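# Load three balls evenly into a pivoting covered tray

## Task

A tray balanced on one pivot sits inside a transparent cover, and each of its three seats must end up holding exactly one ball. The balls may be fed in through the chutes in the cover's roof. Letting go of a ball while its bottom is still higher than the chute's rim counts against the result, partly or fully. If the load on the tray is unbalanced at any moment, the tray tips at once and the balls roll out. The arms are fixed at these points in metres, with headings in degrees measured counter-clockwise from +x: arm1 at x=+0.53 y=+0.07 z=+0.79 facing -175; arm2 at x=-0.10 y=+0.52 z=+0.80 facing -87; arm3 at x=-0.07 y=-0.50 z=+0.81 facing +81. A result that holds only because a robot is still supporting it is not accepted.

## Robot and tools

Robots. Three identical i2rt Big YAM arms, arm1, arm2 and arm3. Each has six revolute joints, a two-finger gripper and a wrist camera that rides on top of the hand and looks toward the fingertips when joints 1 and 6 are at 0 and the hand is level and pointing forward. Reach is about 1.0 m from the joint 1 axis. Two fixed room cameras, cam_high and cam_low, also watch the scene. The arms act independently; one being slow or stopped does not pause the others.

Frame. One shared scene frame, origin on the floor, +z up, metres. The hand point is midway between the fingertips; its z axis runs along the fingers and the fingers close along its y axis. Foot positions and headings are given in the task; the real foot pose is never printed.

Joints (all absolute targets, radians except the gripper; tolerance for counting as reached in brackets):
joint1_rad -2.879 to 2.879 (0.045): turns the arm about its foot, positive counter-clockwise seen from above, 0 points the arm along its foot's heading.
joint2_rad 0 to 3.141 (0.14): shoulder; 0 has the upper arm pointing back roughly level, increasing lifts it up and over to the front.
joint3_rad 0 to 3.019 (0.09): elbow; 0 is fully folded, increasing opens it.
joint4_rad -1.692 to 1.57 (0.055): hand pitch, positive tilts fingers up.
joint5_rad -1.57 to 1.57 (0.03): sideways hand swing, positive toward the arm's right.
joint6_rad -2.094 to 2.094 (0.035): hand roll, positive clockwise viewed from behind the hand.
gripper_m 0 to 0.093 (0.003): fingertip gap in metres; each pad squeezes with roughly 50 to 62 N at most, sometimes less.
Joints move at different speeds, so the hand can sweep a wide arc between postures. No action runs more than 15 s.

execute_actions. Argument actions is a list holding zero or one action. An action is an object keyed by "arm1", "arm2", "arm3"; each holds "joints", a map from joint names above to absolute target values. Any subset of joints or arms may be named; everything named starts together and may finish at different times. Unnamed joints keep their last target and may still be pushing. An empty list only reports state and images. Optional cameras: a list from arm1_cam_wrist, arm2_cam_wrist, arm3_cam_wrist, cam_high, cam_low, all; omitted, null or ["all"] gives every camera, [] gives none. Unknown keys, names or out-of-range values reject the whole call with no motion. Example action: {"arm1": {"joints": {"gripper_m": 0.05}}, "arm2": {"joints": {"joint1_rad": 0.3}}}.

wait: seconds from 0 to 10; commands nothing new and returns the same report as an empty action.

zoom_image: camera (one of the five) and region [x0, y0, x1, y1] in pixels of that camera's latest full image, top-left origin, at most 504 by 504. Images are 672x504.

read_manual: optional section, only "licences"; returns licence text and moves nothing.

finished_scene: scene, the integer number of the current scene. Ends it for good after the robot has held its last command, and reports whether the goal was met; the next scene's task arrives in its result.

Reading results. joint_positions gives measured joints; gripper_m is the sum of the two finger joints. The pictures line lists cameras in image order. joint_status per named joint: off_target (stopped short, may still push), contact_stop or time_out (target dropped, joint holds where it stopped; after time_out a joint may keep a target limited to 0.375, 0.375, 0.113, 0.225, 0.075, 0.3 rad from where it is and keep pushing), not_followed (a built-in collision check blocked that arm's joint targets; a cause: line usually explains; the gripper still moves; blocked targets may be retried on later actions until fixed), limit_stop_at_motor_heat (after an overheating stop; resend the target). on_its_own lists joints this call did not command; "held at" means the joint's target, not its position. To relieve a pushing joint, command its reported position. Tiny changes may not move a joint. Joint torques are listed per arm joint and are noisy, offset and include friction, so they only roughly hint at contact. MOTOR HOT appears from 85 °C; at 100 °C an OVER-TEMPERATURE FAULT drops the whole arm until it cools. Sustained pushing or holding heats motors, including while you are thinking, and the robot keeps its last command during that time.

Cameras. Calibration is given per camera (K, distortion D, T_world_to_cam mapping scene frame to camera frame, pos_world); room cameras may be off by up to about 2.3 degrees and 9 mm, and wrist camera poses also inherit joint reading errors.

Avoid: arms pressing hard into each other (ends the run) or striking hard; the self/inter-arm check can react late and ignores fingers, gripper housings and wrist cameras. The arms do not stop on contact and can push hard. Do not knock anything out of the work area. Do not release a ball above the chute rim, drop, slip or slam it. Load the tray so it never becomes lopsided, for instance by getting balls into opposite seats at nearly the same time. Loose objects can occasionally be nudged by an outside disturbance. Leave nothing resting on a robot at the end.

Each tool is called after "Call:" by a JSON object that holds its "api" and its "payload", one argument or row to a line.

## Session

Call:
{"api": "execute_actions", "payload": {
  "actions": []
}}

Scene clock: 0.00 s.
Joint torques (N m, as the arm reports them, + toward a larger angle): no reading
Motor temperatures (°C, as the motors report them): arm1=[26 23 27 25 25 24] | arm2=[25 26 23 25 24 24] | arm3=[23 27 27 23 26 26]
arm1.joint_positions: joint1_rad=+0.584 joint2_rad=+0.509 joint3_rad=+1.568 joint4_rad=-1.207 joint5_rad=-0.170 joint6_rad=-0.725 gripper_m=+0.094
arm1.joint_status: not commanded
arm1.hand: x=+0.4200 y=-0.0516 z=+1.4576 quat_wxyz=(-0.050, -0.544, -0.528, +0.650) (m; scene frame)
arm2.joint_positions: joint1_rad=+0.501 joint2_rad=+0.607 joint3_rad=+1.363 joint4_rad=-1.461 joint5_rad=+0.270 joint6_rad=+0.597 gripper_m=+0.095
arm2.joint_status: not commanded
arm2.hand: x=-0.0314 y=+0.3186 z=+1.3146 quat_wxyz=(-0.385, -0.685, -0.582, +0.209) (m; scene frame)
arm3.joint_positions: joint1_rad=+0.539 joint2_rad=+0.368 joint3_rad=+1.445 joint4_rad=-1.192 joint5_rad=+0.301 joint6_rad=+0.385 gripper_m=+0.095
arm3.joint_status: not commanded
arm3.hand: x=-0.0696 y=-0.3776 z=+1.4486 quat_wxyz=(-0.366, +0.453, -0.591, -0.558) (m; scene frame)
pictures: arm1_cam_wrist, arm2_cam_wrist, arm3_cam_wrist, cam_high, cam_low
Images, in order (width x height): arm1_cam_wrist 672x504, arm2_cam_wrist 672x504, arm3_cam_wrist 672x504, cam_high 672x504, cam_low 672x504.

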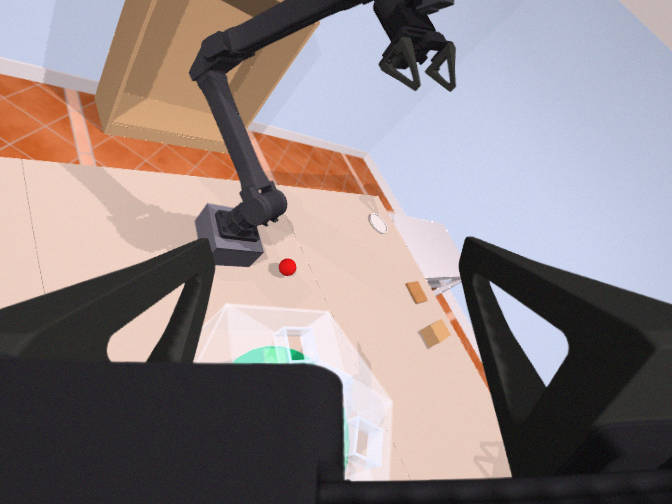

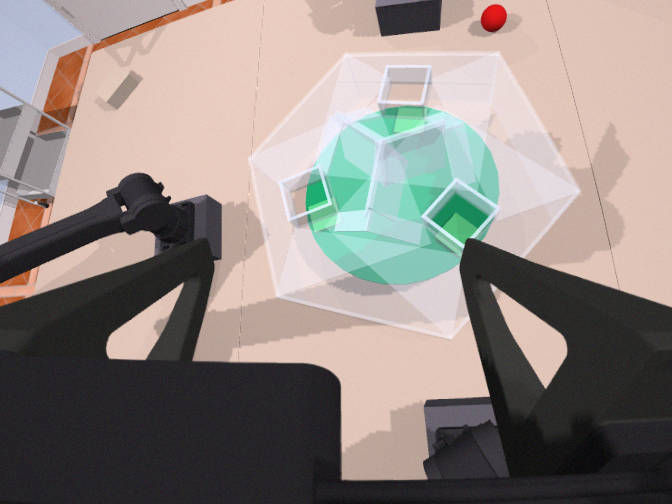

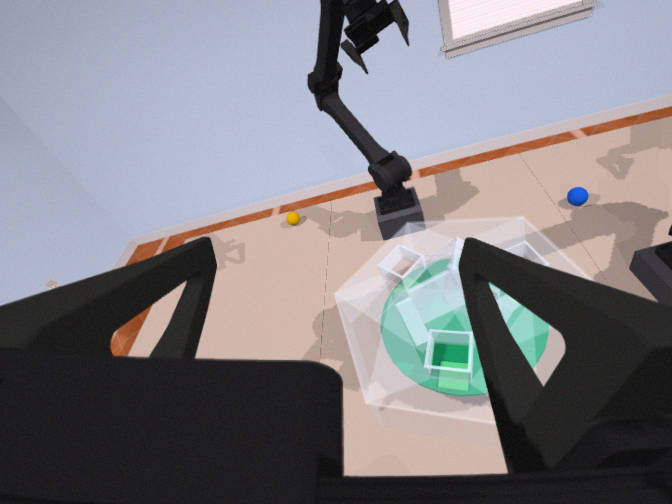

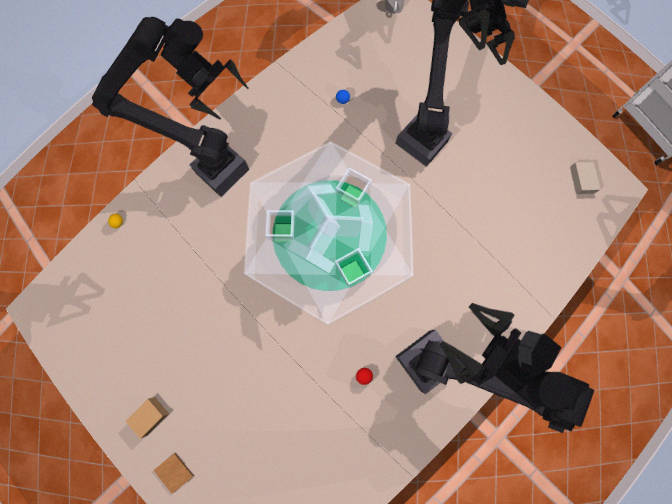

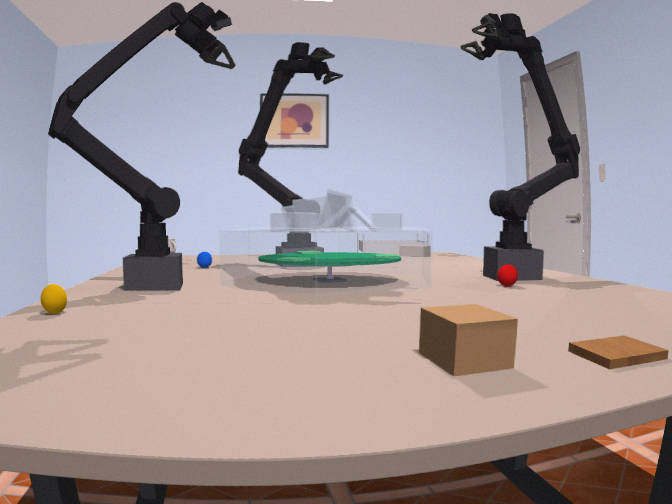

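Call:
{"api": "execute_actions", "payload": {
  "actions": [
    {"arm1":{"joints":{"joint1_rad":-1.381,"joint2_rad":1.467,"joint3_rad":0.864,"joint4_rad":-0.968,"joint5_rad":0,"joint6_rad":0}},"arm2":{"joints":{"joint1_rad":-1.937,"joint2_rad":1.763,"joint3_rad":1.205,"joint4_rad":-1.013,"joint5_rad":0,"joint6_rad":0}},"arm3":{"joints":{"joint1_rad":1.185,"joint2_rad":1.069,"joint3_rad":0.462,"joint4_rad":-0.964,"joint5_rad":0,"joint6_rad":0}}}
  ]
}}

Call:
{"api": "zoom_image", "payload": {
  "camera": "cam_high",
  "region": [230, 130, 430, 330]
}}

Call:
{"api": "zoom_image", "payload": {
  "camera": "cam_low",
  "region": [210, 170, 450, 310]
}}

Scene clock: 42.57 s.
Joint torques (N m, as the arm reports them, + toward a larger angle): arm1=[-16.71  -0.05   6.13   1.64   4.51   1.82] | arm2=[  0.06 -15.97   8.64   0.18   0.1   -0.16] | arm3=[-0.62 -3.83  7.19 -0.39 -0.05 -0.14]
Motor temperatures (°C, as the motors report them): arm1=[27 24 29 25 32 24] | arm2=[25 26 26 25 24 24] | arm3=[23 27 29 23 26 26]
arm1.joint_positions: joint1_rad=-0.441 joint2_rad=+1.364 joint3_rad=+0.890 joint4_rad=-0.988 joint5_rad=-0.203 joint6_rad=-0.161 gripper_m=+0.094
arm1.joint_status: joint1_rad time_out (moved -1.025 of -1.965); joint5_rad time_out (moved -0.034 of +0.170); joint6_rad time_out (moved +0.565 of +0.725); the others done
arm1.on_its_own: joint1_rad reads -0.441 and still pushes toward -0.684 since a time_out (your -1.381 is given up); joint5_rad reads -0.203 and still pushes toward -0.081 since a time_out (your +0.000 is given up); joint6_rad reads -0.161 and still pushes toward +0.000 since a time_out
arm1.hand: x=+0.1596 y=+0.1623 z=+0.8837 quat_wxyz=(-0.084, -0.990, +0.089, +0.074) (m; scene frame)
arm2.joint_positions: joint1_rad=-1.944 joint2_rad=+1.776 joint3_rad=+1.204 joint4_rad=-1.015 joint5_rad=-0.001 joint6_rad=+0.013 gripper_m=+0.095
arm2.joint_status: all done
arm2.hand: x=-0.5633 y=+0.6665 z=+0.8377 quat_wxyz=(-0.007, -0.986, +0.164, -0.007) (m; scene frame)
arm3.joint_positions: joint1_rad=+1.184 joint2_rad=+1.077 joint3_rad=+0.467 joint4_rad=-0.959 joint5_rad=+0.001 joint6_rad=+0.016 gripper_m=+0.095
arm3.joint_status: all done
arm3.hand: x=-0.2515 y=-0.3852 z=+0.8384 quat_wxyz=(-0.004, +0.960, -0.278, +0.006) (m; scene frame)
pictures: arm1_cam_wrist, arm2_cam_wrist, arm3_cam_wrist, cam_high, cam_low
camera_calibration (this result's frames):
arm1_cam_wrist: T_world_to_cam=[[0.169475, 0.966757, -0.191468, -0.0123435], [0.881456, -0.0617924, 0.468206, -0.537032], [0.44081, -0.248119, -0.862626, 0.853181], [0, 0, 0, 1]] pos_world=[0.0993716, 0.190439, 0.985054]
arm2_cam_wrist: T_world_to_cam=[[0.318933, 0.947129, -0.0350614, -0.416977], [0.765112, -0.235456, 0.599303, 0.0921312], [0.559361, -0.217963, -0.799754, 1.24985], [0, 0, 0, 1]] pos_world=[-0.636622, 0.689045, 0.929741]
arm3_cam_wrist: T_world_to_cam=[[0.525637, 0.850698, 0.0042442, 0.463504], [0.682688, -0.424791, 0.59455, -0.485421], [0.507586, -0.30962, -0.804047, 0.803839], [0, 0, 0, 1]] pos_world=[-0.320261, -0.35162, 0.932964]
Images, in order (width x height): arm1_cam_wrist 672x504, arm2_cam_wrist 672x504, arm3_cam_wrist 672x504, cam_high 672x504, cam_low 672x504.

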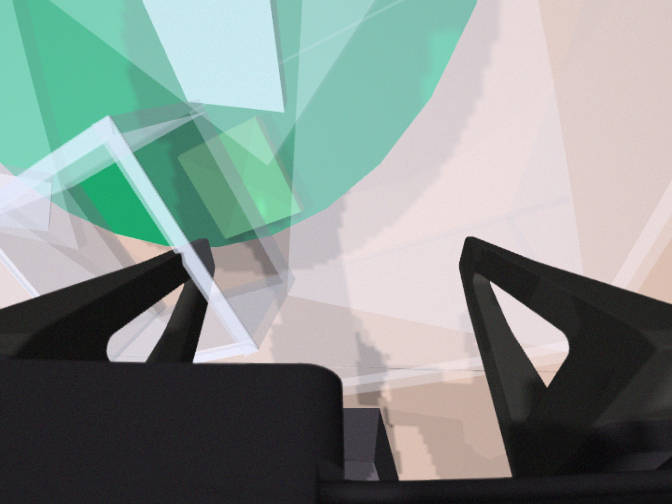

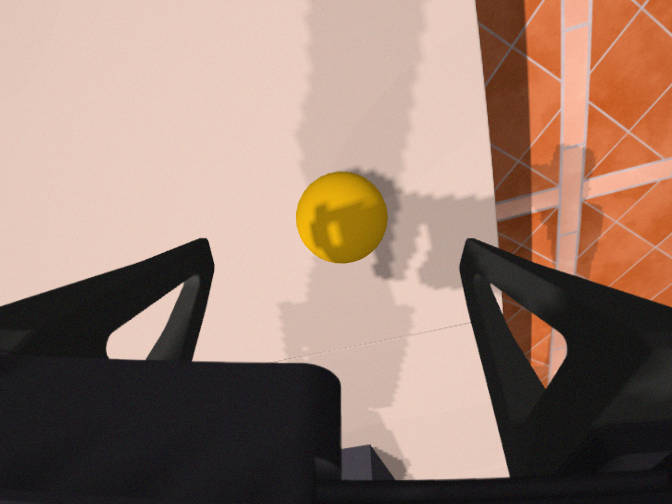

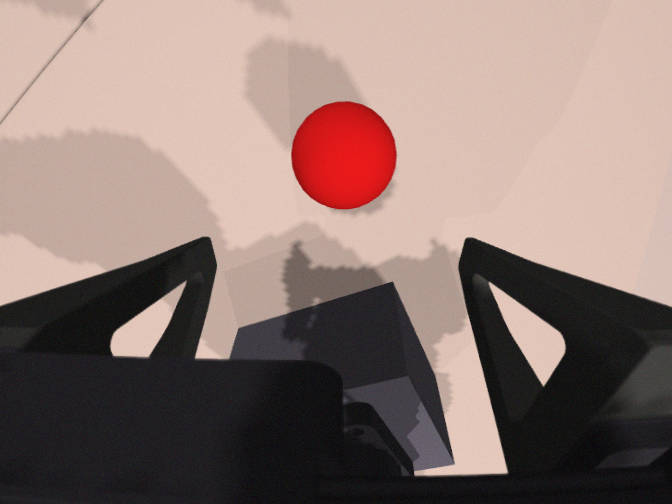

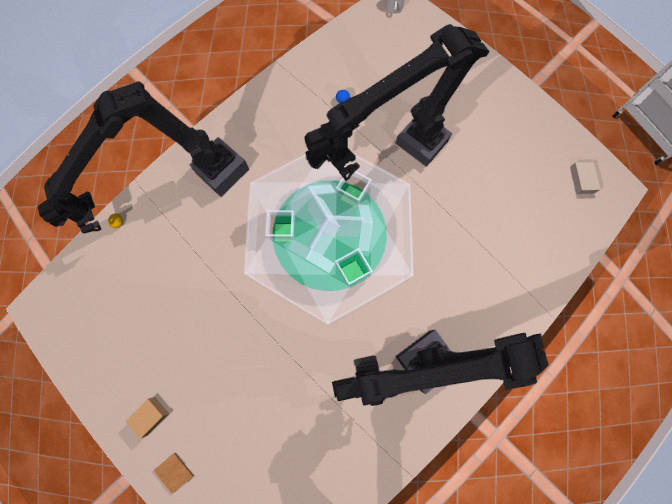

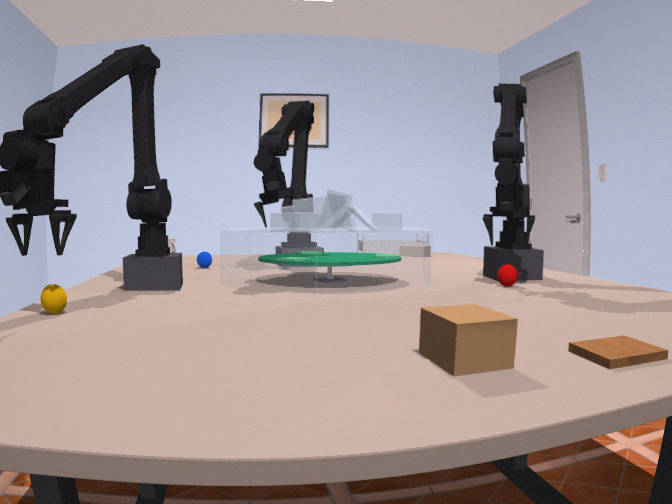

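Region (230, 130, 430, 330) of cam_high's 672x504 image, scaled by 2.520, with more detail than that image has.

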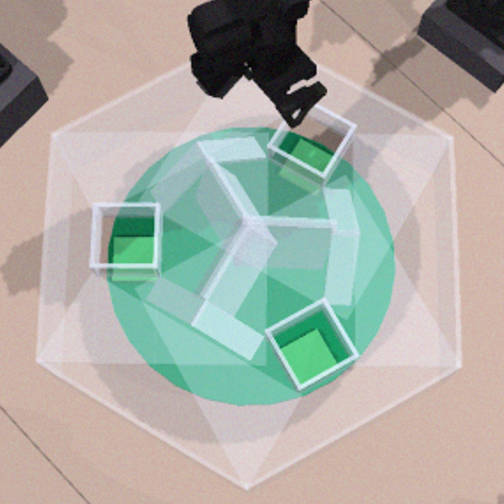

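Region (210, 170, 450, 310) of cam_low's 672x504 image, scaled by 2.100, with more detail than that image has; it fills the top 294 rows of this view, and the rest is white.

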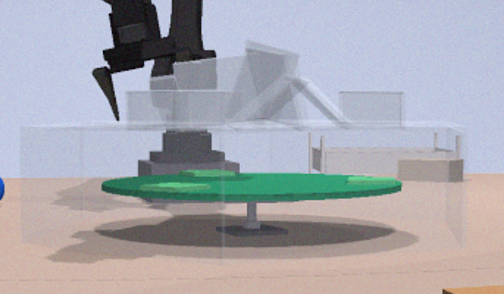

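Call:
{"api": "execute_actions", "payload": {
  "actions": [
    {"arm1":{"joints":{"joint1_rad":-0.40,"joint2_rad":1.05,"joint5_rad":0,"joint6_rad":0}},"arm2":{"joints":{"joint1_rad":-1.95,"joint2_rad":1.845,"joint3_rad":1.006,"joint4_rad":-0.732}},"arm3":{"joints":{"joint1_rad":1.165,"joint2_rad":1.413,"joint3_rad":0.358,"joint4_rad":-0.516}}}
  ],
  "cameras": ["arm2_cam_wrist","arm3_cam_wrist","cam_low"]
}}

Call:
{"api": "execute_actions", "payload": {
  "actions": [
    {"arm1":{"joints":{"joint1_rad":-1.381}}}
  ],
  "cameras": []
}}

Call:
{"api": "execute_actions", "payload": {
  "actions": [
    {"arm1":{"joints":{"joint2_rad":1.467,"joint3_rad":0.864,"joint4_rad":-0.968}}}
  ],
  "cameras": ["arm1_cam_wrist"]
}}

Scene clock: 53.17 s.
Joint torques (N m, as the arm reports them, + toward a larger angle): arm1=[ 0.38 -3.81 11.32  1.9   0.32  0.22] | arm2=[ -0.85 -15.09   8.37   0.58   0.11  -0.15] | arm3=[-1.55 -4.96  4.27  0.46 -0.01 -0.19]
Motor temperatures (°C, as the motors report them): arm1=[27 23 29 25 40 25] | arm2=[25 27 25 25 24 24] | arm3=[23 27 29 23 26 26]
arm1.joint_positions: joint1_rad=-0.395 joint2_rad=+1.035 joint3_rad=+0.840 joint4_rad=-0.981 joint5_rad=-0.005 joint6_rad=-0.011 gripper_m=+0.094
arm1.joint_status: all done
arm1.hand: x=+0.1845 y=+0.1714 z=+0.9739 quat_wxyz=(+0.029, -0.971, +0.142, +0.190) (m; scene frame)
arm2.joint_positions: joint1_rad=-1.944 joint2_rad=+1.858 joint3_rad=+0.987 joint4_rad=-0.743 joint5_rad=-0.001 joint6_rad=+0.013 gripper_m=+0.095
arm2.joint_status: all done
arm2.hand: x=-0.5129 y=+0.6490 z=+0.7397 quat_wxyz=(-0.009, -0.986, +0.164, -0.021) (m; scene frame)
arm3.joint_positions: joint1_rad=+1.173 joint2_rad=+1.414 joint3_rad=+0.360 joint4_rad=-0.533 joint5_rad=+0.001 joint6_rad=+0.016 gripper_m=+0.095
arm3.joint_status: all done
arm3.hand: x=-0.2481 y=-0.3835 z=+0.7444 quat_wxyz=(-0.001, +0.959, -0.284, +0.014) (m; scene frame)
pictures: arm2_cam_wrist, arm3_cam_wrist, cam_low
camera_calibration (this result's frames):
arm2_cam_wrist: T_world_to_cam=[[0.319565, 0.946925, -0.0348079, -0.419565], [0.749251, -0.230025, 0.621057, 0.0804715], [0.580087, -0.224548, -0.782992, 1.14199], [0, 0, 0, 1]] pos_world=[-0.588671, 0.672239, 0.829591]
arm3_cam_wrist: T_world_to_cam=[[0.535085, 0.844786, 0.00444678, 0.460578], [0.669342, -0.427159, 0.607878, -0.445175], [0.515427, -0.32229, -0.794018, 0.716714], [0, 0, 0, 1]] pos_world=[-0.317887, -0.34826, 0.837648]
Images, in order (width x height): arm2_cam_wrist 672x504, arm3_cam_wrist 672x504, cam_low 672x504.

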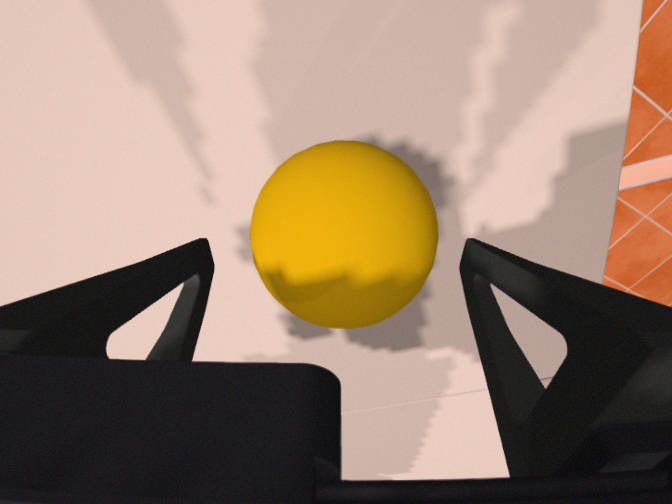

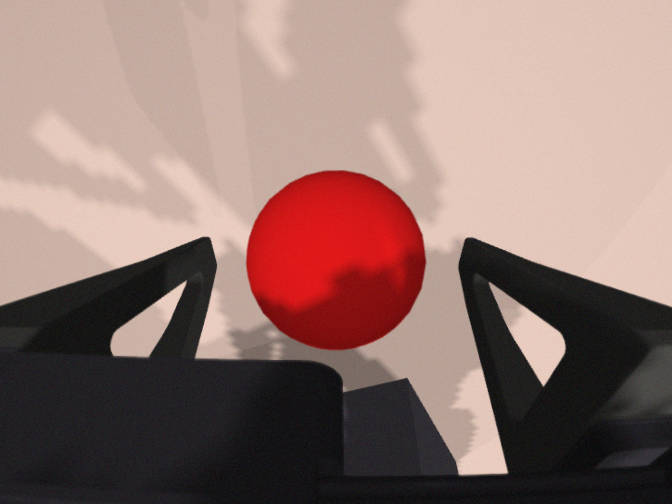

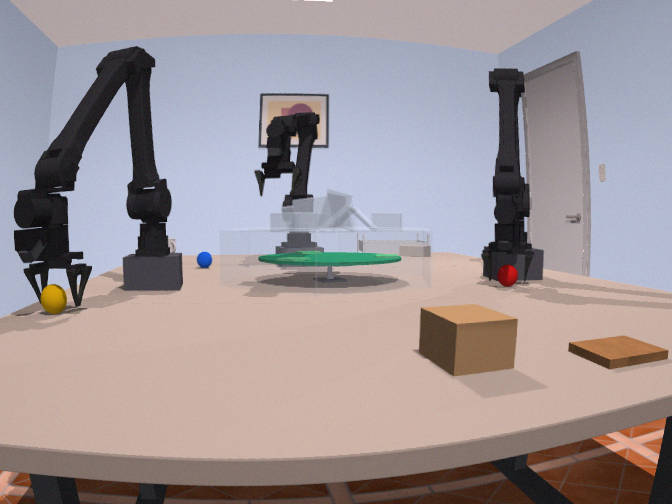

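Scene clock: 54.63 s.
Joint torques (N m, as the arm reports them, + toward a larger angle): arm1=[ 0.3  -3.61 11.28  1.89  0.22  0.2 ] | arm2=[ -0.84 -15.06   8.34   0.58   0.11  -0.15] | arm3=[-2.19 -5.04  4.34  0.3  -0.01 -0.16]
Motor temperatures (°C, as the motors report them): arm1=[27 23 30 25 39 25] | arm2=[25 27 25 25 24 24] | arm3=[23 27 29 23 26 26]
arm1.joint_positions: joint1_rad=-1.377 joint2_rad=+1.035 joint3_rad=+0.840 joint4_rad=-0.981 joint5_rad=-0.002 joint6_rad=-0.010 gripper_m=+0.094
arm1.joint_status: all done
arm1.hand: x=+0.4243 y=+0.4070 z=+0.9755 quat_wxyz=(+0.119, -0.788, +0.583, +0.154) (m; scene frame)
arm2.joint_positions: joint1_rad=-1.944 joint2_rad=+1.858 joint3_rad=+0.987 joint4_rad=-0.743 joint5_rad=-0.001 joint6_rad=+0.013 gripper_m=+0.095
arm2.joint_status: not commanded
arm2.hand: x=-0.5129 y=+0.6490 z=+0.7397 quat_wxyz=(-0.009, -0.986, +0.164, -0.021) (m; scene frame)
arm3.joint_positions: joint1_rad=+1.173 joint2_rad=+1.414 joint3_rad=+0.360 joint4_rad=-0.533 joint5_rad=+0.001 joint6_rad=+0.016 gripper_m=+0.095
arm3.joint_status: not commanded
arm3.hand: x=-0.2481 y=-0.3835 z=+0.7444 quat_wxyz=(-0.001, +0.959, -0.284, +0.014) (m; scene frame)
pictures: none
No camera images: the call's "cameras" was empty. Leave "cameras" out to get every camera's image.

Scene clock: 55.83 s.
Joint torques (N m, as the arm reports them, + toward a larger angle): arm1=[ 0.3  -8.92  8.87  0.92  0.22  0.21] | arm2=[ -0.93 -15.13   8.35   0.59   0.11  -0.16] | arm3=[-1.53 -4.73  4.33  0.62  0.   -0.15]
Motor temperatures (°C, as the motors report them): arm1=[27 24 30 25 38 25] | arm2=[25 27 25 25 24 24] | arm3=[23 27 29 23 26 26]
arm1.joint_positions: joint1_rad=-1.377 joint2_rad=+1.464 joint3_rad=+0.840 joint4_rad=-0.980 joint5_rad=-0.002 joint6_rad=-0.010 gripper_m=+0.094
arm1.joint_status: all done
arm1.hand: x=+0.4269 y=+0.4017 z=+0.8310 quat_wxyz=(-0.009, -0.803, +0.596, -0.016) (m; scene frame)
arm2.joint_positions: joint1_rad=-1.944 joint2_rad=+1.858 joint3_rad=+0.987 joint4_rad=-0.743 joint5_rad=-0.001 joint6_rad=+0.013 gripper_m=+0.095
arm2.joint_status: not commanded
arm2.hand: x=-0.5129 y=+0.6490 z=+0.7397 quat_wxyz=(-0.009, -0.986, +0.164, -0.021) (m; scene frame)
arm3.joint_positions: joint1_rad=+1.173 joint2_rad=+1.414 joint3_rad=+0.360 joint4_rad=-0.533 joint5_rad=+0.001 joint6_rad=+0.016 gripper_m=+0.095
arm3.joint_status: not commanded
arm3.hand: x=-0.2481 y=-0.3835 z=+0.7444 quat_wxyz=(-0.001, +0.959, -0.284, +0.014) (m; scene frame)
pictures: arm1_cam_wrist
camera_calibration (this result's frames):
arm1_cam_wrist: T_world_to_cam=[[0.95926, 0.282465, -0.00574051, -0.515842], [0.225385, -0.752847, 0.618403, -0.300291], [0.170355, -0.594504, -0.78584, 0.940159], [0, 0, 0, 1]] pos_world=[0.402347, 0.478562, 0.921554]
Images, in order (width x height): arm1_cam_wrist 672x504.

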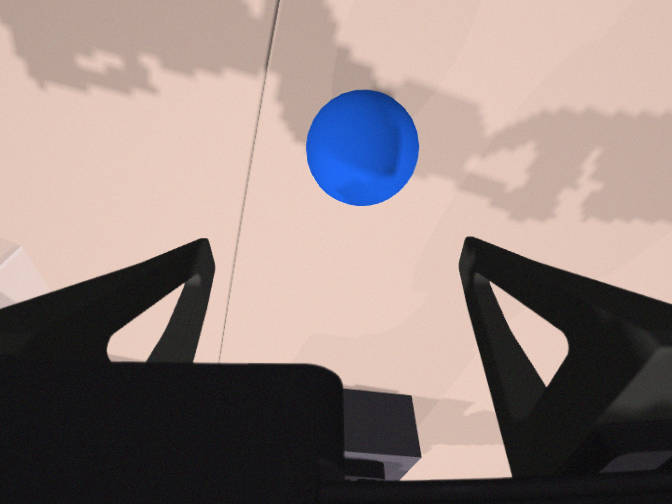

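Call:
{"api": "execute_actions", "payload": {
  "actions": [
    {"arm1":{"joints":{"joint1_rad":-1.425,"joint2_rad":1.656,"joint3_rad":0.775,"joint4_rad":-0.66}},"arm2":{"joints":{"joint4_rad":-0.68}},"arm3":{"joints":{"gripper_m":0.03}}}
  ],
  "cameras": ["arm1_cam_wrist","arm2_cam_wrist"]
}}

Scene clock: 60.87 s.
Joint torques (N m, as the arm reports them, + toward a larger angle): arm1=[  0.29 -11.77   6.12   1.15   0.22   0.21] | arm2=[ -0.9  -15.26   8.42   0.75   0.1   -0.15] | arm3=[-2.39 -4.64  4.51  0.29 -0.05 -0.18]
Motor temperatures (°C, as the motors report them): arm1=[27 24 30 25 34 25] | arm2=[25 27 25 25 24 24] | arm3=[23 27 29 23 26 26]
arm1.joint_positions: joint1_rad=-1.420 joint2_rad=+1.660 joint3_rad=+0.766 joint4_rad=-0.674 joint5_rad=-0.002 joint6_rad=-0.010 gripper_m=+0.094
arm1.joint_status: all done
arm1.hand: x=+0.4393 y=+0.4178 z=+0.7438 quat_wxyz=(+0.002, -0.790, +0.613, -0.001) (m; scene frame)
arm2.joint_positions: joint1_rad=-1.944 joint2_rad=+1.858 joint3_rad=+0.987 joint4_rad=-0.692 joint5_rad=-0.001 joint6_rad=+0.013 gripper_m=+0.095
arm2.joint_status: all done
arm2.hand: x=-0.5250 y=+0.6529 z=+0.7395 quat_wxyz=(-0.005, -0.986, +0.164, +0.004) (m; scene frame)
arm3.joint_positions: joint1_rad=+1.173 joint2_rad=+1.414 joint3_rad=+0.360 joint4_rad=-0.533 joint5_rad=+0.000 joint6_rad=+0.015 gripper_m=+0.055
arm3.joint_status: gripper_m off_target (ended at +0.055, target +0.030)
arm3.hand: x=-0.2482 y=-0.3835 z=+0.7444 quat_wxyz=(-0.001, +0.959, -0.284, +0.014) (m; scene frame)
pictures: arm1_cam_wrist, arm2_cam_wrist
camera_calibration (this result's frames):
arm1_cam_wrist: T_world_to_cam=[[0.970521, 0.240954, -0.00557521, -0.520494], [0.197917, -0.783549, 0.588965, -0.190233], [0.137545, -0.572706, -0.808139, 0.900941], [0, 0, 0, 1]] pos_world=[0.41888, 0.492333, 0.837225]
arm2_cam_wrist: T_world_to_cam=[[0.318374, 0.947309, -0.0352683, -0.419985], [0.778519, -0.240058, 0.579897, 0.142897], [0.540875, -0.212081, -0.813926, 1.14381], [0, 0, 0, 1]] pos_world=[-0.596196, 0.67474, 0.833303]
Images, in order (width x height): arm1_cam_wrist 672x504, arm2_cam_wrist 672x504.

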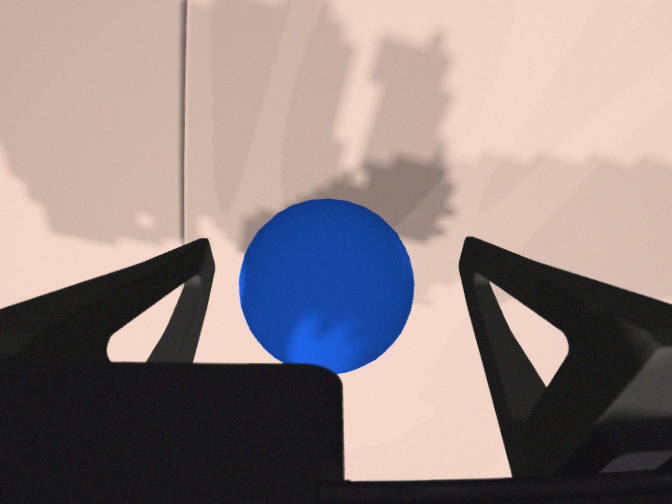

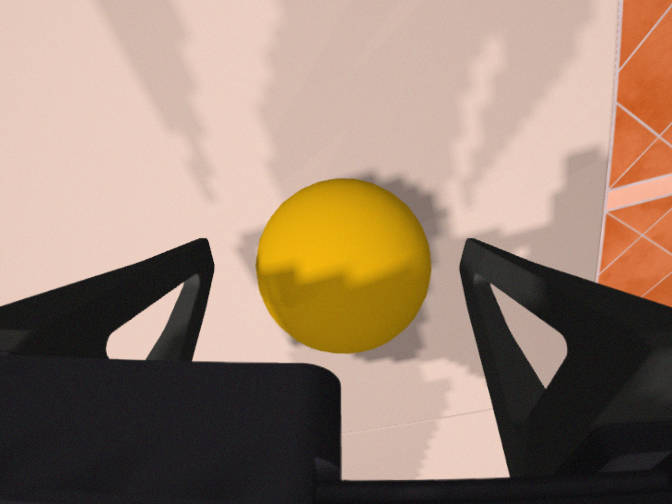

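Call:
{"api": "execute_actions", "payload": {
  "actions": [
    {"arm1":{"joints":{"joint4_rad":-0.725}},"arm2":{"joints":{"gripper_m":0.03}}}
  ],
  "cameras": []
}}

Call:
{"api": "execute_actions", "payload": {
  "actions": [
    {"arm1":{"joints":{"gripper_m":0.03}}}
  ],
  "cameras": []
}}

Call:
{"api": "execute_actions", "payload": {
  "actions": [
    {"arm1":{"joints":{"joint2_rad":1.334,"joint3_rad":1.22,"joint4_rad":-1.445}},"arm2":{"joints":{"joint2_rad":1.312,"joint3_rad":1.175,"joint4_rad":-1.42}},"arm3":{"joints":{"joint2_rad":1.369,"joint3_rad":1.2,"joint4_rad":-1.391}}}
  ],
  "cameras": []
}}

Call:
{"api": "execute_actions", "payload": {
  "actions": [
    {"arm1":{"joints":{"joint1_rad":-0.124}},"arm2":{"joints":{"joint1_rad":-0.093}},"arm3":{"joints":{"joint1_rad":0.085}}}
  ]
}}

Scene clock: 77.27 s.
Joint torques (N m, as the arm reports them, + toward a larger angle): arm1=[  0.27 -11.34   6.08  -0.21   0.22   0.2 ] | arm2=[ -0.85 -15.19   8.44   0.71   0.09  -0.15] | arm3=[-2.33 -4.66  4.27  0.31 -0.05 -0.14]
Motor temperatures (°C, as the motors report them): arm1=[27 24 29 25 30 25] | arm2=[25 27 25 25 24 24] | arm3=[23 27 28 23 26 26]
arm1.joint_positions: joint1_rad=-1.420 joint2_rad=+1.660 joint3_rad=+0.766 joint4_rad=-0.713 joint5_rad=-0.002 joint6_rad=-0.010 gripper_m=+0.094
arm1.joint_status: all done
arm1.hand: x=+0.4416 y=+0.4085 z=+0.7439 quat_wxyz=(-0.010, -0.790, +0.613, -0.017) (m; scene frame)
arm2.joint_positions: joint1_rad=-1.944 joint2_rad=+1.858 joint3_rad=+0.987 joint4_rad=-0.692 joint5_rad=-0.001 joint6_rad=+0.013 gripper_m=+0.056
arm2.joint_status: gripper_m off_target (ended at +0.056, target +0.030)
arm2.hand: x=-0.5250 y=+0.6531 z=+0.7395 quat_wxyz=(-0.005, -0.986, +0.164, +0.005) (m; scene frame)
arm3.joint_positions: joint1_rad=+1.173 joint2_rad=+1.414 joint3_rad=+0.360 joint4_rad=-0.533 joint5_rad=+0.000 joint6_rad=+0.015 gripper_m=+0.055
arm3.joint_status: not commanded
arm3.hand: x=-0.2482 y=-0.3835 z=+0.7444 quat_wxyz=(-0.001, +0.959, -0.284, +0.014) (m; scene frame)
pictures: none
No camera images: the call's "cameras" was empty. Leave "cameras" out to get every camera's image.

Scene clock: 77.90 s.
Joint torques (N m, as the arm reports them, + toward a larger angle): arm1=[  0.29 -11.39   6.08  -0.19   0.21   0.21] | arm2=[ -0.85 -15.18   8.44   0.72   0.1   -0.15] | arm3=[-1.27 -5.57  4.4   0.47  0.02 -0.14]
Motor temperatures (°C, as the motors report them): arm1=[27 24 29 25 30 25] | arm2=[25 27 25 25 24 24] | arm3=[23 27 28 23 26 26]
arm1.joint_positions: joint1_rad=-1.420 joint2_rad=+1.660 joint3_rad=+0.766 joint4_rad=-0.713 joint5_rad=-0.002 joint6_rad=-0.010 gripper_m=+0.055
arm1.joint_status: gripper_m off_target (ended at +0.055, target +0.030)
arm1.hand: x=+0.4417 y=+0.4084 z=+0.7440 quat_wxyz=(-0.010, -0.790, +0.613, -0.017) (m; scene frame)
arm2.joint_positions: joint1_rad=-1.944 joint2_rad=+1.858 joint3_rad=+0.987 joint4_rad=-0.692 joint5_rad=-0.001 joint6_rad=+0.013 gripper_m=+0.056
arm2.joint_status: not commanded
arm2.hand: x=-0.5250 y=+0.6531 z=+0.7395 quat_wxyz=(-0.005, -0.986, +0.164, +0.005) (m; scene frame)
arm3.joint_positions: joint1_rad=+1.173 joint2_rad=+1.414 joint3_rad=+0.360 joint4_rad=-0.533 joint5_rad=+0.000 joint6_rad=+0.015 gripper_m=+0.055
arm3.joint_status: not commanded
arm3.hand: x=-0.2482 y=-0.3835 z=+0.7444 quat_wxyz=(-0.001, +0.959, -0.284, +0.014) (m; scene frame)
pictures: none
No camera images: the call's "cameras" was empty. Leave "cameras" out to get every camera's image.

Scene clock: 79.40 s.
Joint torques (N m, as the arm reports them, + toward a larger angle): arm1=[ 0.31 -8.53 10.14 -0.1   0.21  0.21] | arm2=[-0.9  -9.24 12.42 -0.33  0.09 -0.15] | arm3=[-1.64 -9.18 14.24 -1.03 -0.07 -0.13]
Motor temperatures (°C, as the motors report them): arm1=[27 24 30 25 30 25] | arm2=[25 27 25 25 24 24] | arm3=[23 27 29 23 26 26]
arm1.joint_positions: joint1_rad=-1.420 joint2_rad=+1.325 joint3_rad=+1.205 joint4_rad=-1.433 joint5_rad=-0.002 joint6_rad=-0.010 gripper_m=+0.055
arm1.joint_status: all done
arm1.hand: x=+0.4336 y=+0.4333 z=+1.0085 quat_wxyz=(+0.007, -0.790, +0.613, +0.004) (m; scene frame)
arm2.joint_positions: joint1_rad=-1.944 joint2_rad=+1.311 joint3_rad=+1.146 joint4_rad=-1.411 joint5_rad=-0.001 joint6_rad=+0.013 gripper_m=+0.056
arm2.joint_status: all done
arm2.hand: x=-0.4516 y=+0.6321 z=+1.0086 quat_wxyz=(-0.006, -0.986, +0.164, -0.002) (m; scene frame)
arm3.joint_positions: joint1_rad=+1.173 joint2_rad=+1.380 joint3_rad=+1.139 joint4_rad=-1.375 joint5_rad=+0.000 joint6_rad=+0.015 gripper_m=+0.055
arm3.joint_status: all done
arm3.hand: x=-0.3889 y=-0.2981 z=+0.9841 quat_wxyz=(+0.003, +0.959, -0.284, +0.028) (m; scene frame)
pictures: none
No camera images: the call's "cameras" was empty. Leave "cameras" out to get every camera's image.

Scene clock: 81.37 s.
Joint torques (N m, as the arm reports them, + toward a larger angle): arm1=[ 0.72 -8.97 10.08 -0.1   0.15  0.19] | arm2=[-0.68 -9.74 12.43 -0.34  0.07 -0.14] | arm3=[-0.83 -9.02 14.42 -0.99 -0.03 -0.17]
Motor temperatures (°C, as the motors report them): arm1=[27 24 30 25 29 25] | arm2=[25 27 26 25 24 24] | arm3=[23 27 29 23 26 26]
arm1.joint_positions: joint1_rad=-0.124 joint2_rad=+1.327 joint3_rad=+1.205 joint4_rad=-1.433 joint5_rad=+0.000 joint6_rad=-0.009 gripper_m=+0.055
arm1.joint_status: all done
arm1.hand: x=+0.1452 y=+0.0782 z=+1.0056 quat_wxyz=(+0.000, -1.000, +0.012, +0.004) (m; scene frame)
arm2.joint_positions: joint1_rad=-0.089 joint2_rad=+1.318 joint3_rad=+1.146 joint4_rad=-1.411 joint5_rad=+0.000 joint6_rad=+0.012 gripper_m=+0.056
arm2.joint_status: all done
arm2.hand: x=-0.1161 y=+0.1520 z=+1.0104 quat_wxyz=(+0.001, -0.722, -0.692, +0.000) (m; scene frame)
arm3.joint_positions: joint1_rad=+0.082 joint2_rad=+1.380 joint3_rad=+1.139 joint4_rad=-1.375 joint5_rad=+0.001 joint6_rad=+0.014 gripper_m=+0.055
arm3.joint_status: all done
arm3.hand: x=-0.0396 y=-0.1231 z=+0.9894 quat_wxyz=(+0.010, +0.673, -0.739, +0.020) (m; scene frame)
pictures: arm1_cam_wrist, arm2_cam_wrist, arm3_cam_wrist, cam_high, cam_low
camera_calibration (this result's frames):
arm1_cam_wrist: T_world_to_cam=[[0.0318803, 0.999428, -0.0112502, -0.0690211], [0.812064, -0.0193383, 0.583248, -0.695508], [0.582697, -0.02773, -0.812216, 0.855383], [0, 0, 0, 1]] pos_world=[0.0685686, 0.0792515, 1.09963]
arm2_cam_wrist: T_world_to_cam=[[-0.999018, 0.0385541, -0.0218223, -0.0944704], [0.0184379, 0.809737, 0.586503, -0.707243], [0.0402824, 0.585525, -0.809653, 0.853325], [0, 0, 0, 1]] pos_world=[-0.115712, 0.07668, 1.10364]
arm3_cam_wrist: T_world_to_cam=[[0.996542, -0.0825825, 0.00918715, 0.0273391], [-0.0705066, -0.781914, 0.619386, -0.706795], [-0.0439668, -0.617892, -0.785033, 0.820225], [0, 0, 0, 1]] pos_world=[-0.0410156, -0.0435854, 1.08143]
Images, in order (width x height): arm1_cam_wrist 672x504, arm2_cam_wrist 672x504, arm3_cam_wrist 672x504, cam_high 672x504, cam_low 672x504.

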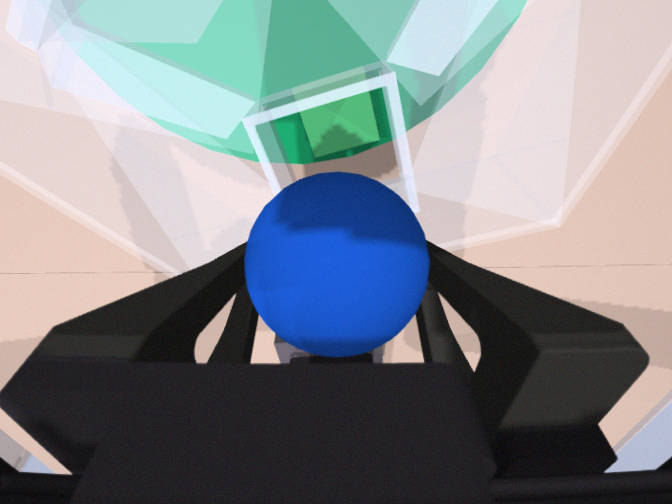

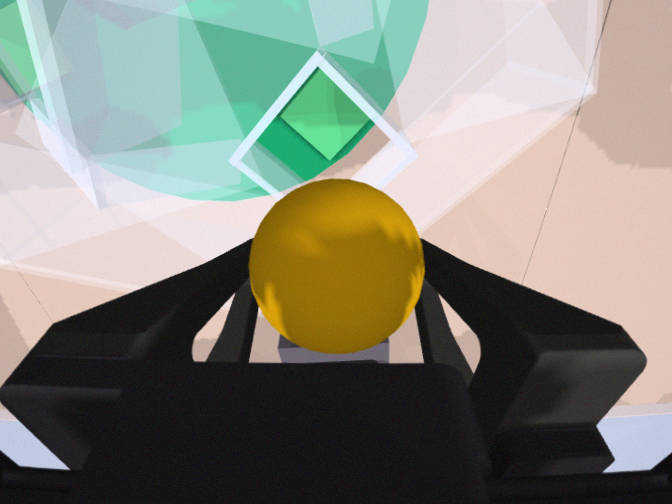

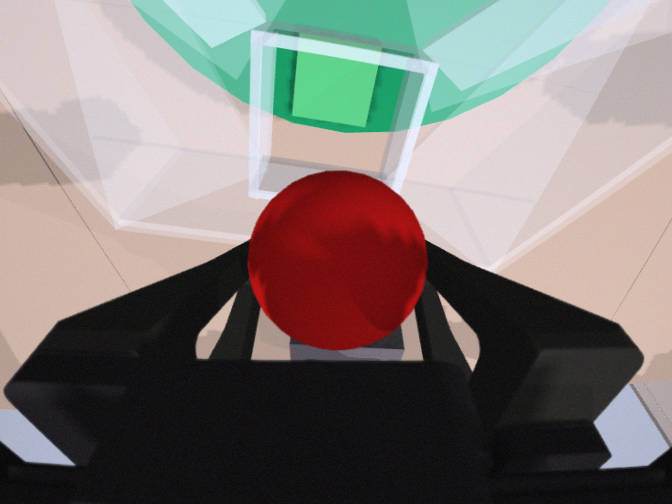

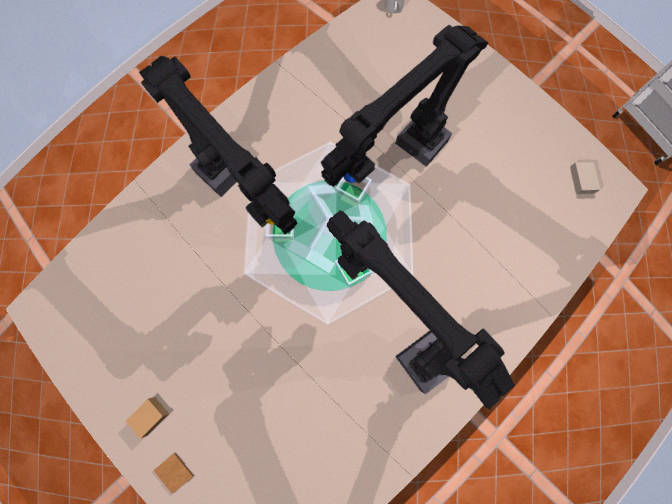

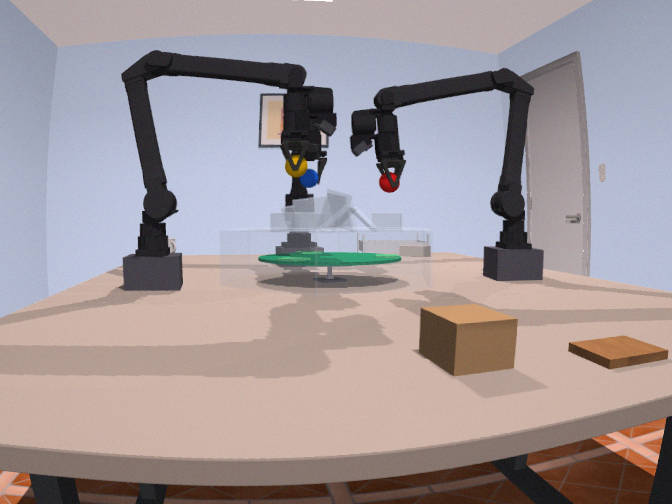

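Call:
{"api": "execute_actions", "payload": {
  "actions": [
    {"arm1":{"joints":{"joint2_rad":1.39,"joint3_rad":1.03,"joint4_rad":-1.187}},"arm2":{"joints":{"joint1_rad":-0.06,"joint2_rad":1.367,"joint3_rad":0.97,"joint4_rad":-1.132}},"arm3":{"joints":{"joint2_rad":1.46,"joint3_rad":1.03,"joint4_rad":-1.105}}}
  ]
}}

Call:
{"api": "zoom_image", "payload": {
  "camera": "cam_low",
  "region": [240, 150, 440, 270]
}}

Scene clock: 93.53 s.
Joint torques (N m, as the arm reports them, + toward a larger angle): arm1=[  0.63 -10.29   9.83   1.02   0.11   0.19] | arm2=[ -0.3  -10.21  11.52   0.71   0.08  -0.14] | arm3=[ -1.42 -11.8    8.79   0.76   0.1   -0.17]
Motor temperatures (°C, as the motors report them): arm1=[27 24 31 25 29 24] | arm2=[25 27 27 25 24 24] | arm3=[23 28 33 23 26 26]
arm1.joint_positions: joint1_rad=-0.124 joint2_rad=+1.394 joint3_rad=+1.010 joint4_rad=-1.200 joint5_rad=+0.000 joint6_rad=-0.009 gripper_m=+0.055
arm1.joint_status: all done
arm1.hand: x=+0.1524 y=+0.0780 z=+0.9100 quat_wxyz=(+0.000, -1.000, +0.012, -0.011) (m; scene frame)
arm2.joint_positions: joint1_rad=-0.064 joint2_rad=+1.380 joint3_rad=+0.945 joint4_rad=-1.144 joint5_rad=+0.000 joint6_rad=+0.012 gripper_m=+0.056
arm2.joint_status: all done
arm2.hand: x=-0.1070 y=+0.1559 z=+0.9159 quat_wxyz=(+0.000, -0.714, -0.701, +0.002) (m; scene frame)
arm3.joint_positions: joint1_rad=+0.084 joint2_rad=+1.480 joint3_rad=+1.025 joint4_rad=-1.129 joint5_rad=-0.003 joint6_rad=+0.014 gripper_m=+0.055
arm3.joint_status: all done
arm3.hand: x=-0.0384 y=-0.1045 z=+0.9108 quat_wxyz=(+0.000, +0.674, -0.739, +0.007) (m; scene frame)
pictures: arm1_cam_wrist, arm2_cam_wrist, arm3_cam_wrist, cam_high, cam_low
camera_calibration (this result's frames):
arm1_cam_wrist: T_world_to_cam=[[0.0321799, 0.999427, -0.0105119, -0.0709031], [0.79481, -0.0192119, 0.606554, -0.664198], [0.606004, -0.0278738, -0.794973, 0.754296], [0, 0, 0, 1]] pos_world=[0.0730869, 0.079127, 1.00177]
arm2_cam_wrist: T_world_to_cam=[[-0.999679, 0.013295, -0.0215832, -0.0840012], [-0.00178624, 0.812368, 0.583142, -0.654604], [0.0252864, 0.582993, -0.812083, 0.77512], [0, 0, 0, 1]] pos_world=[-0.104743, 0.0810068, 1.00938]
arm3_cam_wrist: T_world_to_cam=[[0.996734, -0.0805785, 0.00527924, 0.032228], [-0.0679173, -0.801164, 0.594579, -0.622845], [-0.0436807, -0.592995, -0.80402, 0.789977], [0, 0, 0, 1]] pos_world=[-0.0399179, -0.027951, 1.00532]
Images, in order (width x height): arm1_cam_wrist 672x504, arm2_cam_wrist 672x504, arm3_cam_wrist 672x504, cam_high 672x504, cam_low 672x504.

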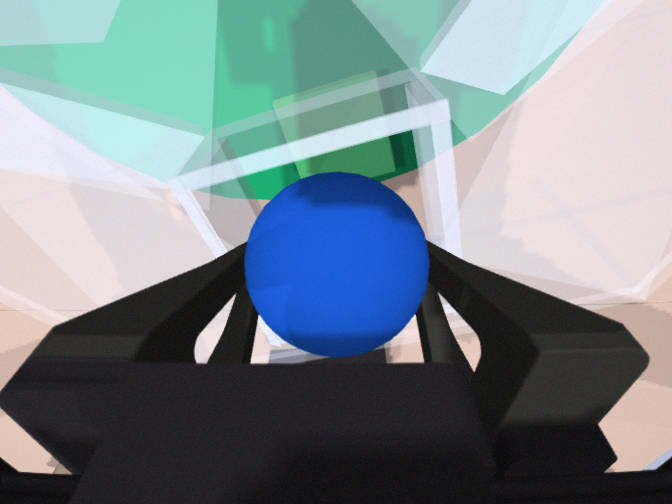

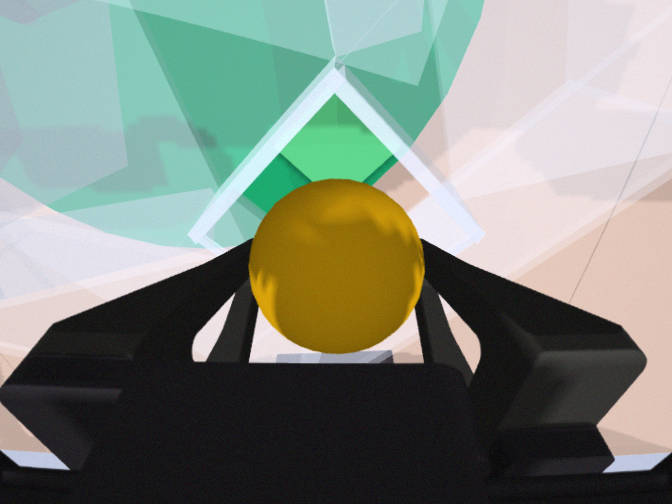

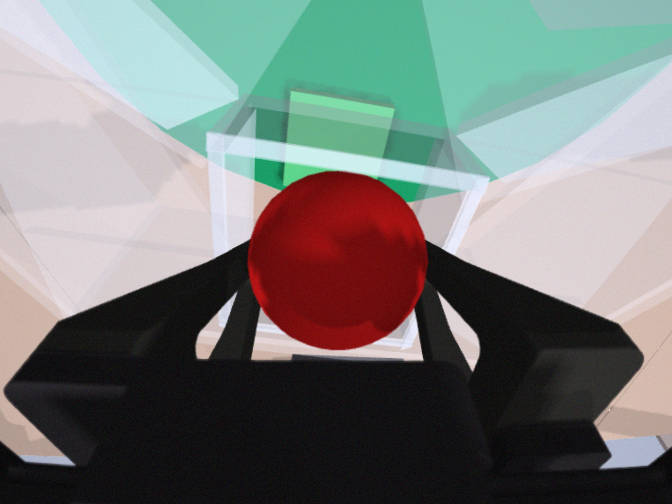

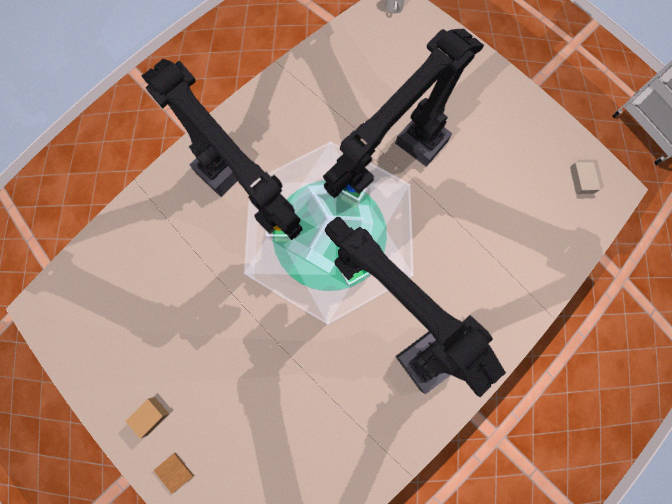

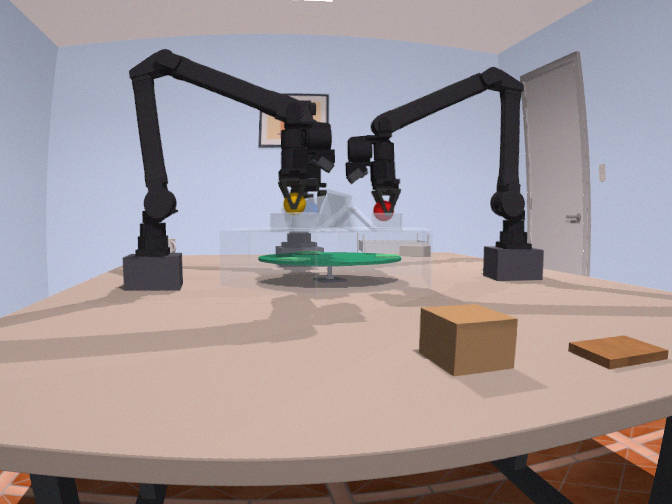

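Region (240, 150, 440, 270) of cam_low's 672x504 image, scaled by 2.520, with more detail than that image has; it fills the top 302 rows of this view, and the rest is white.

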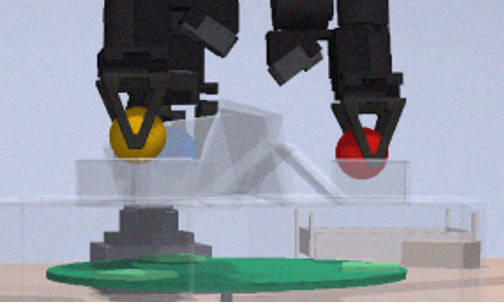

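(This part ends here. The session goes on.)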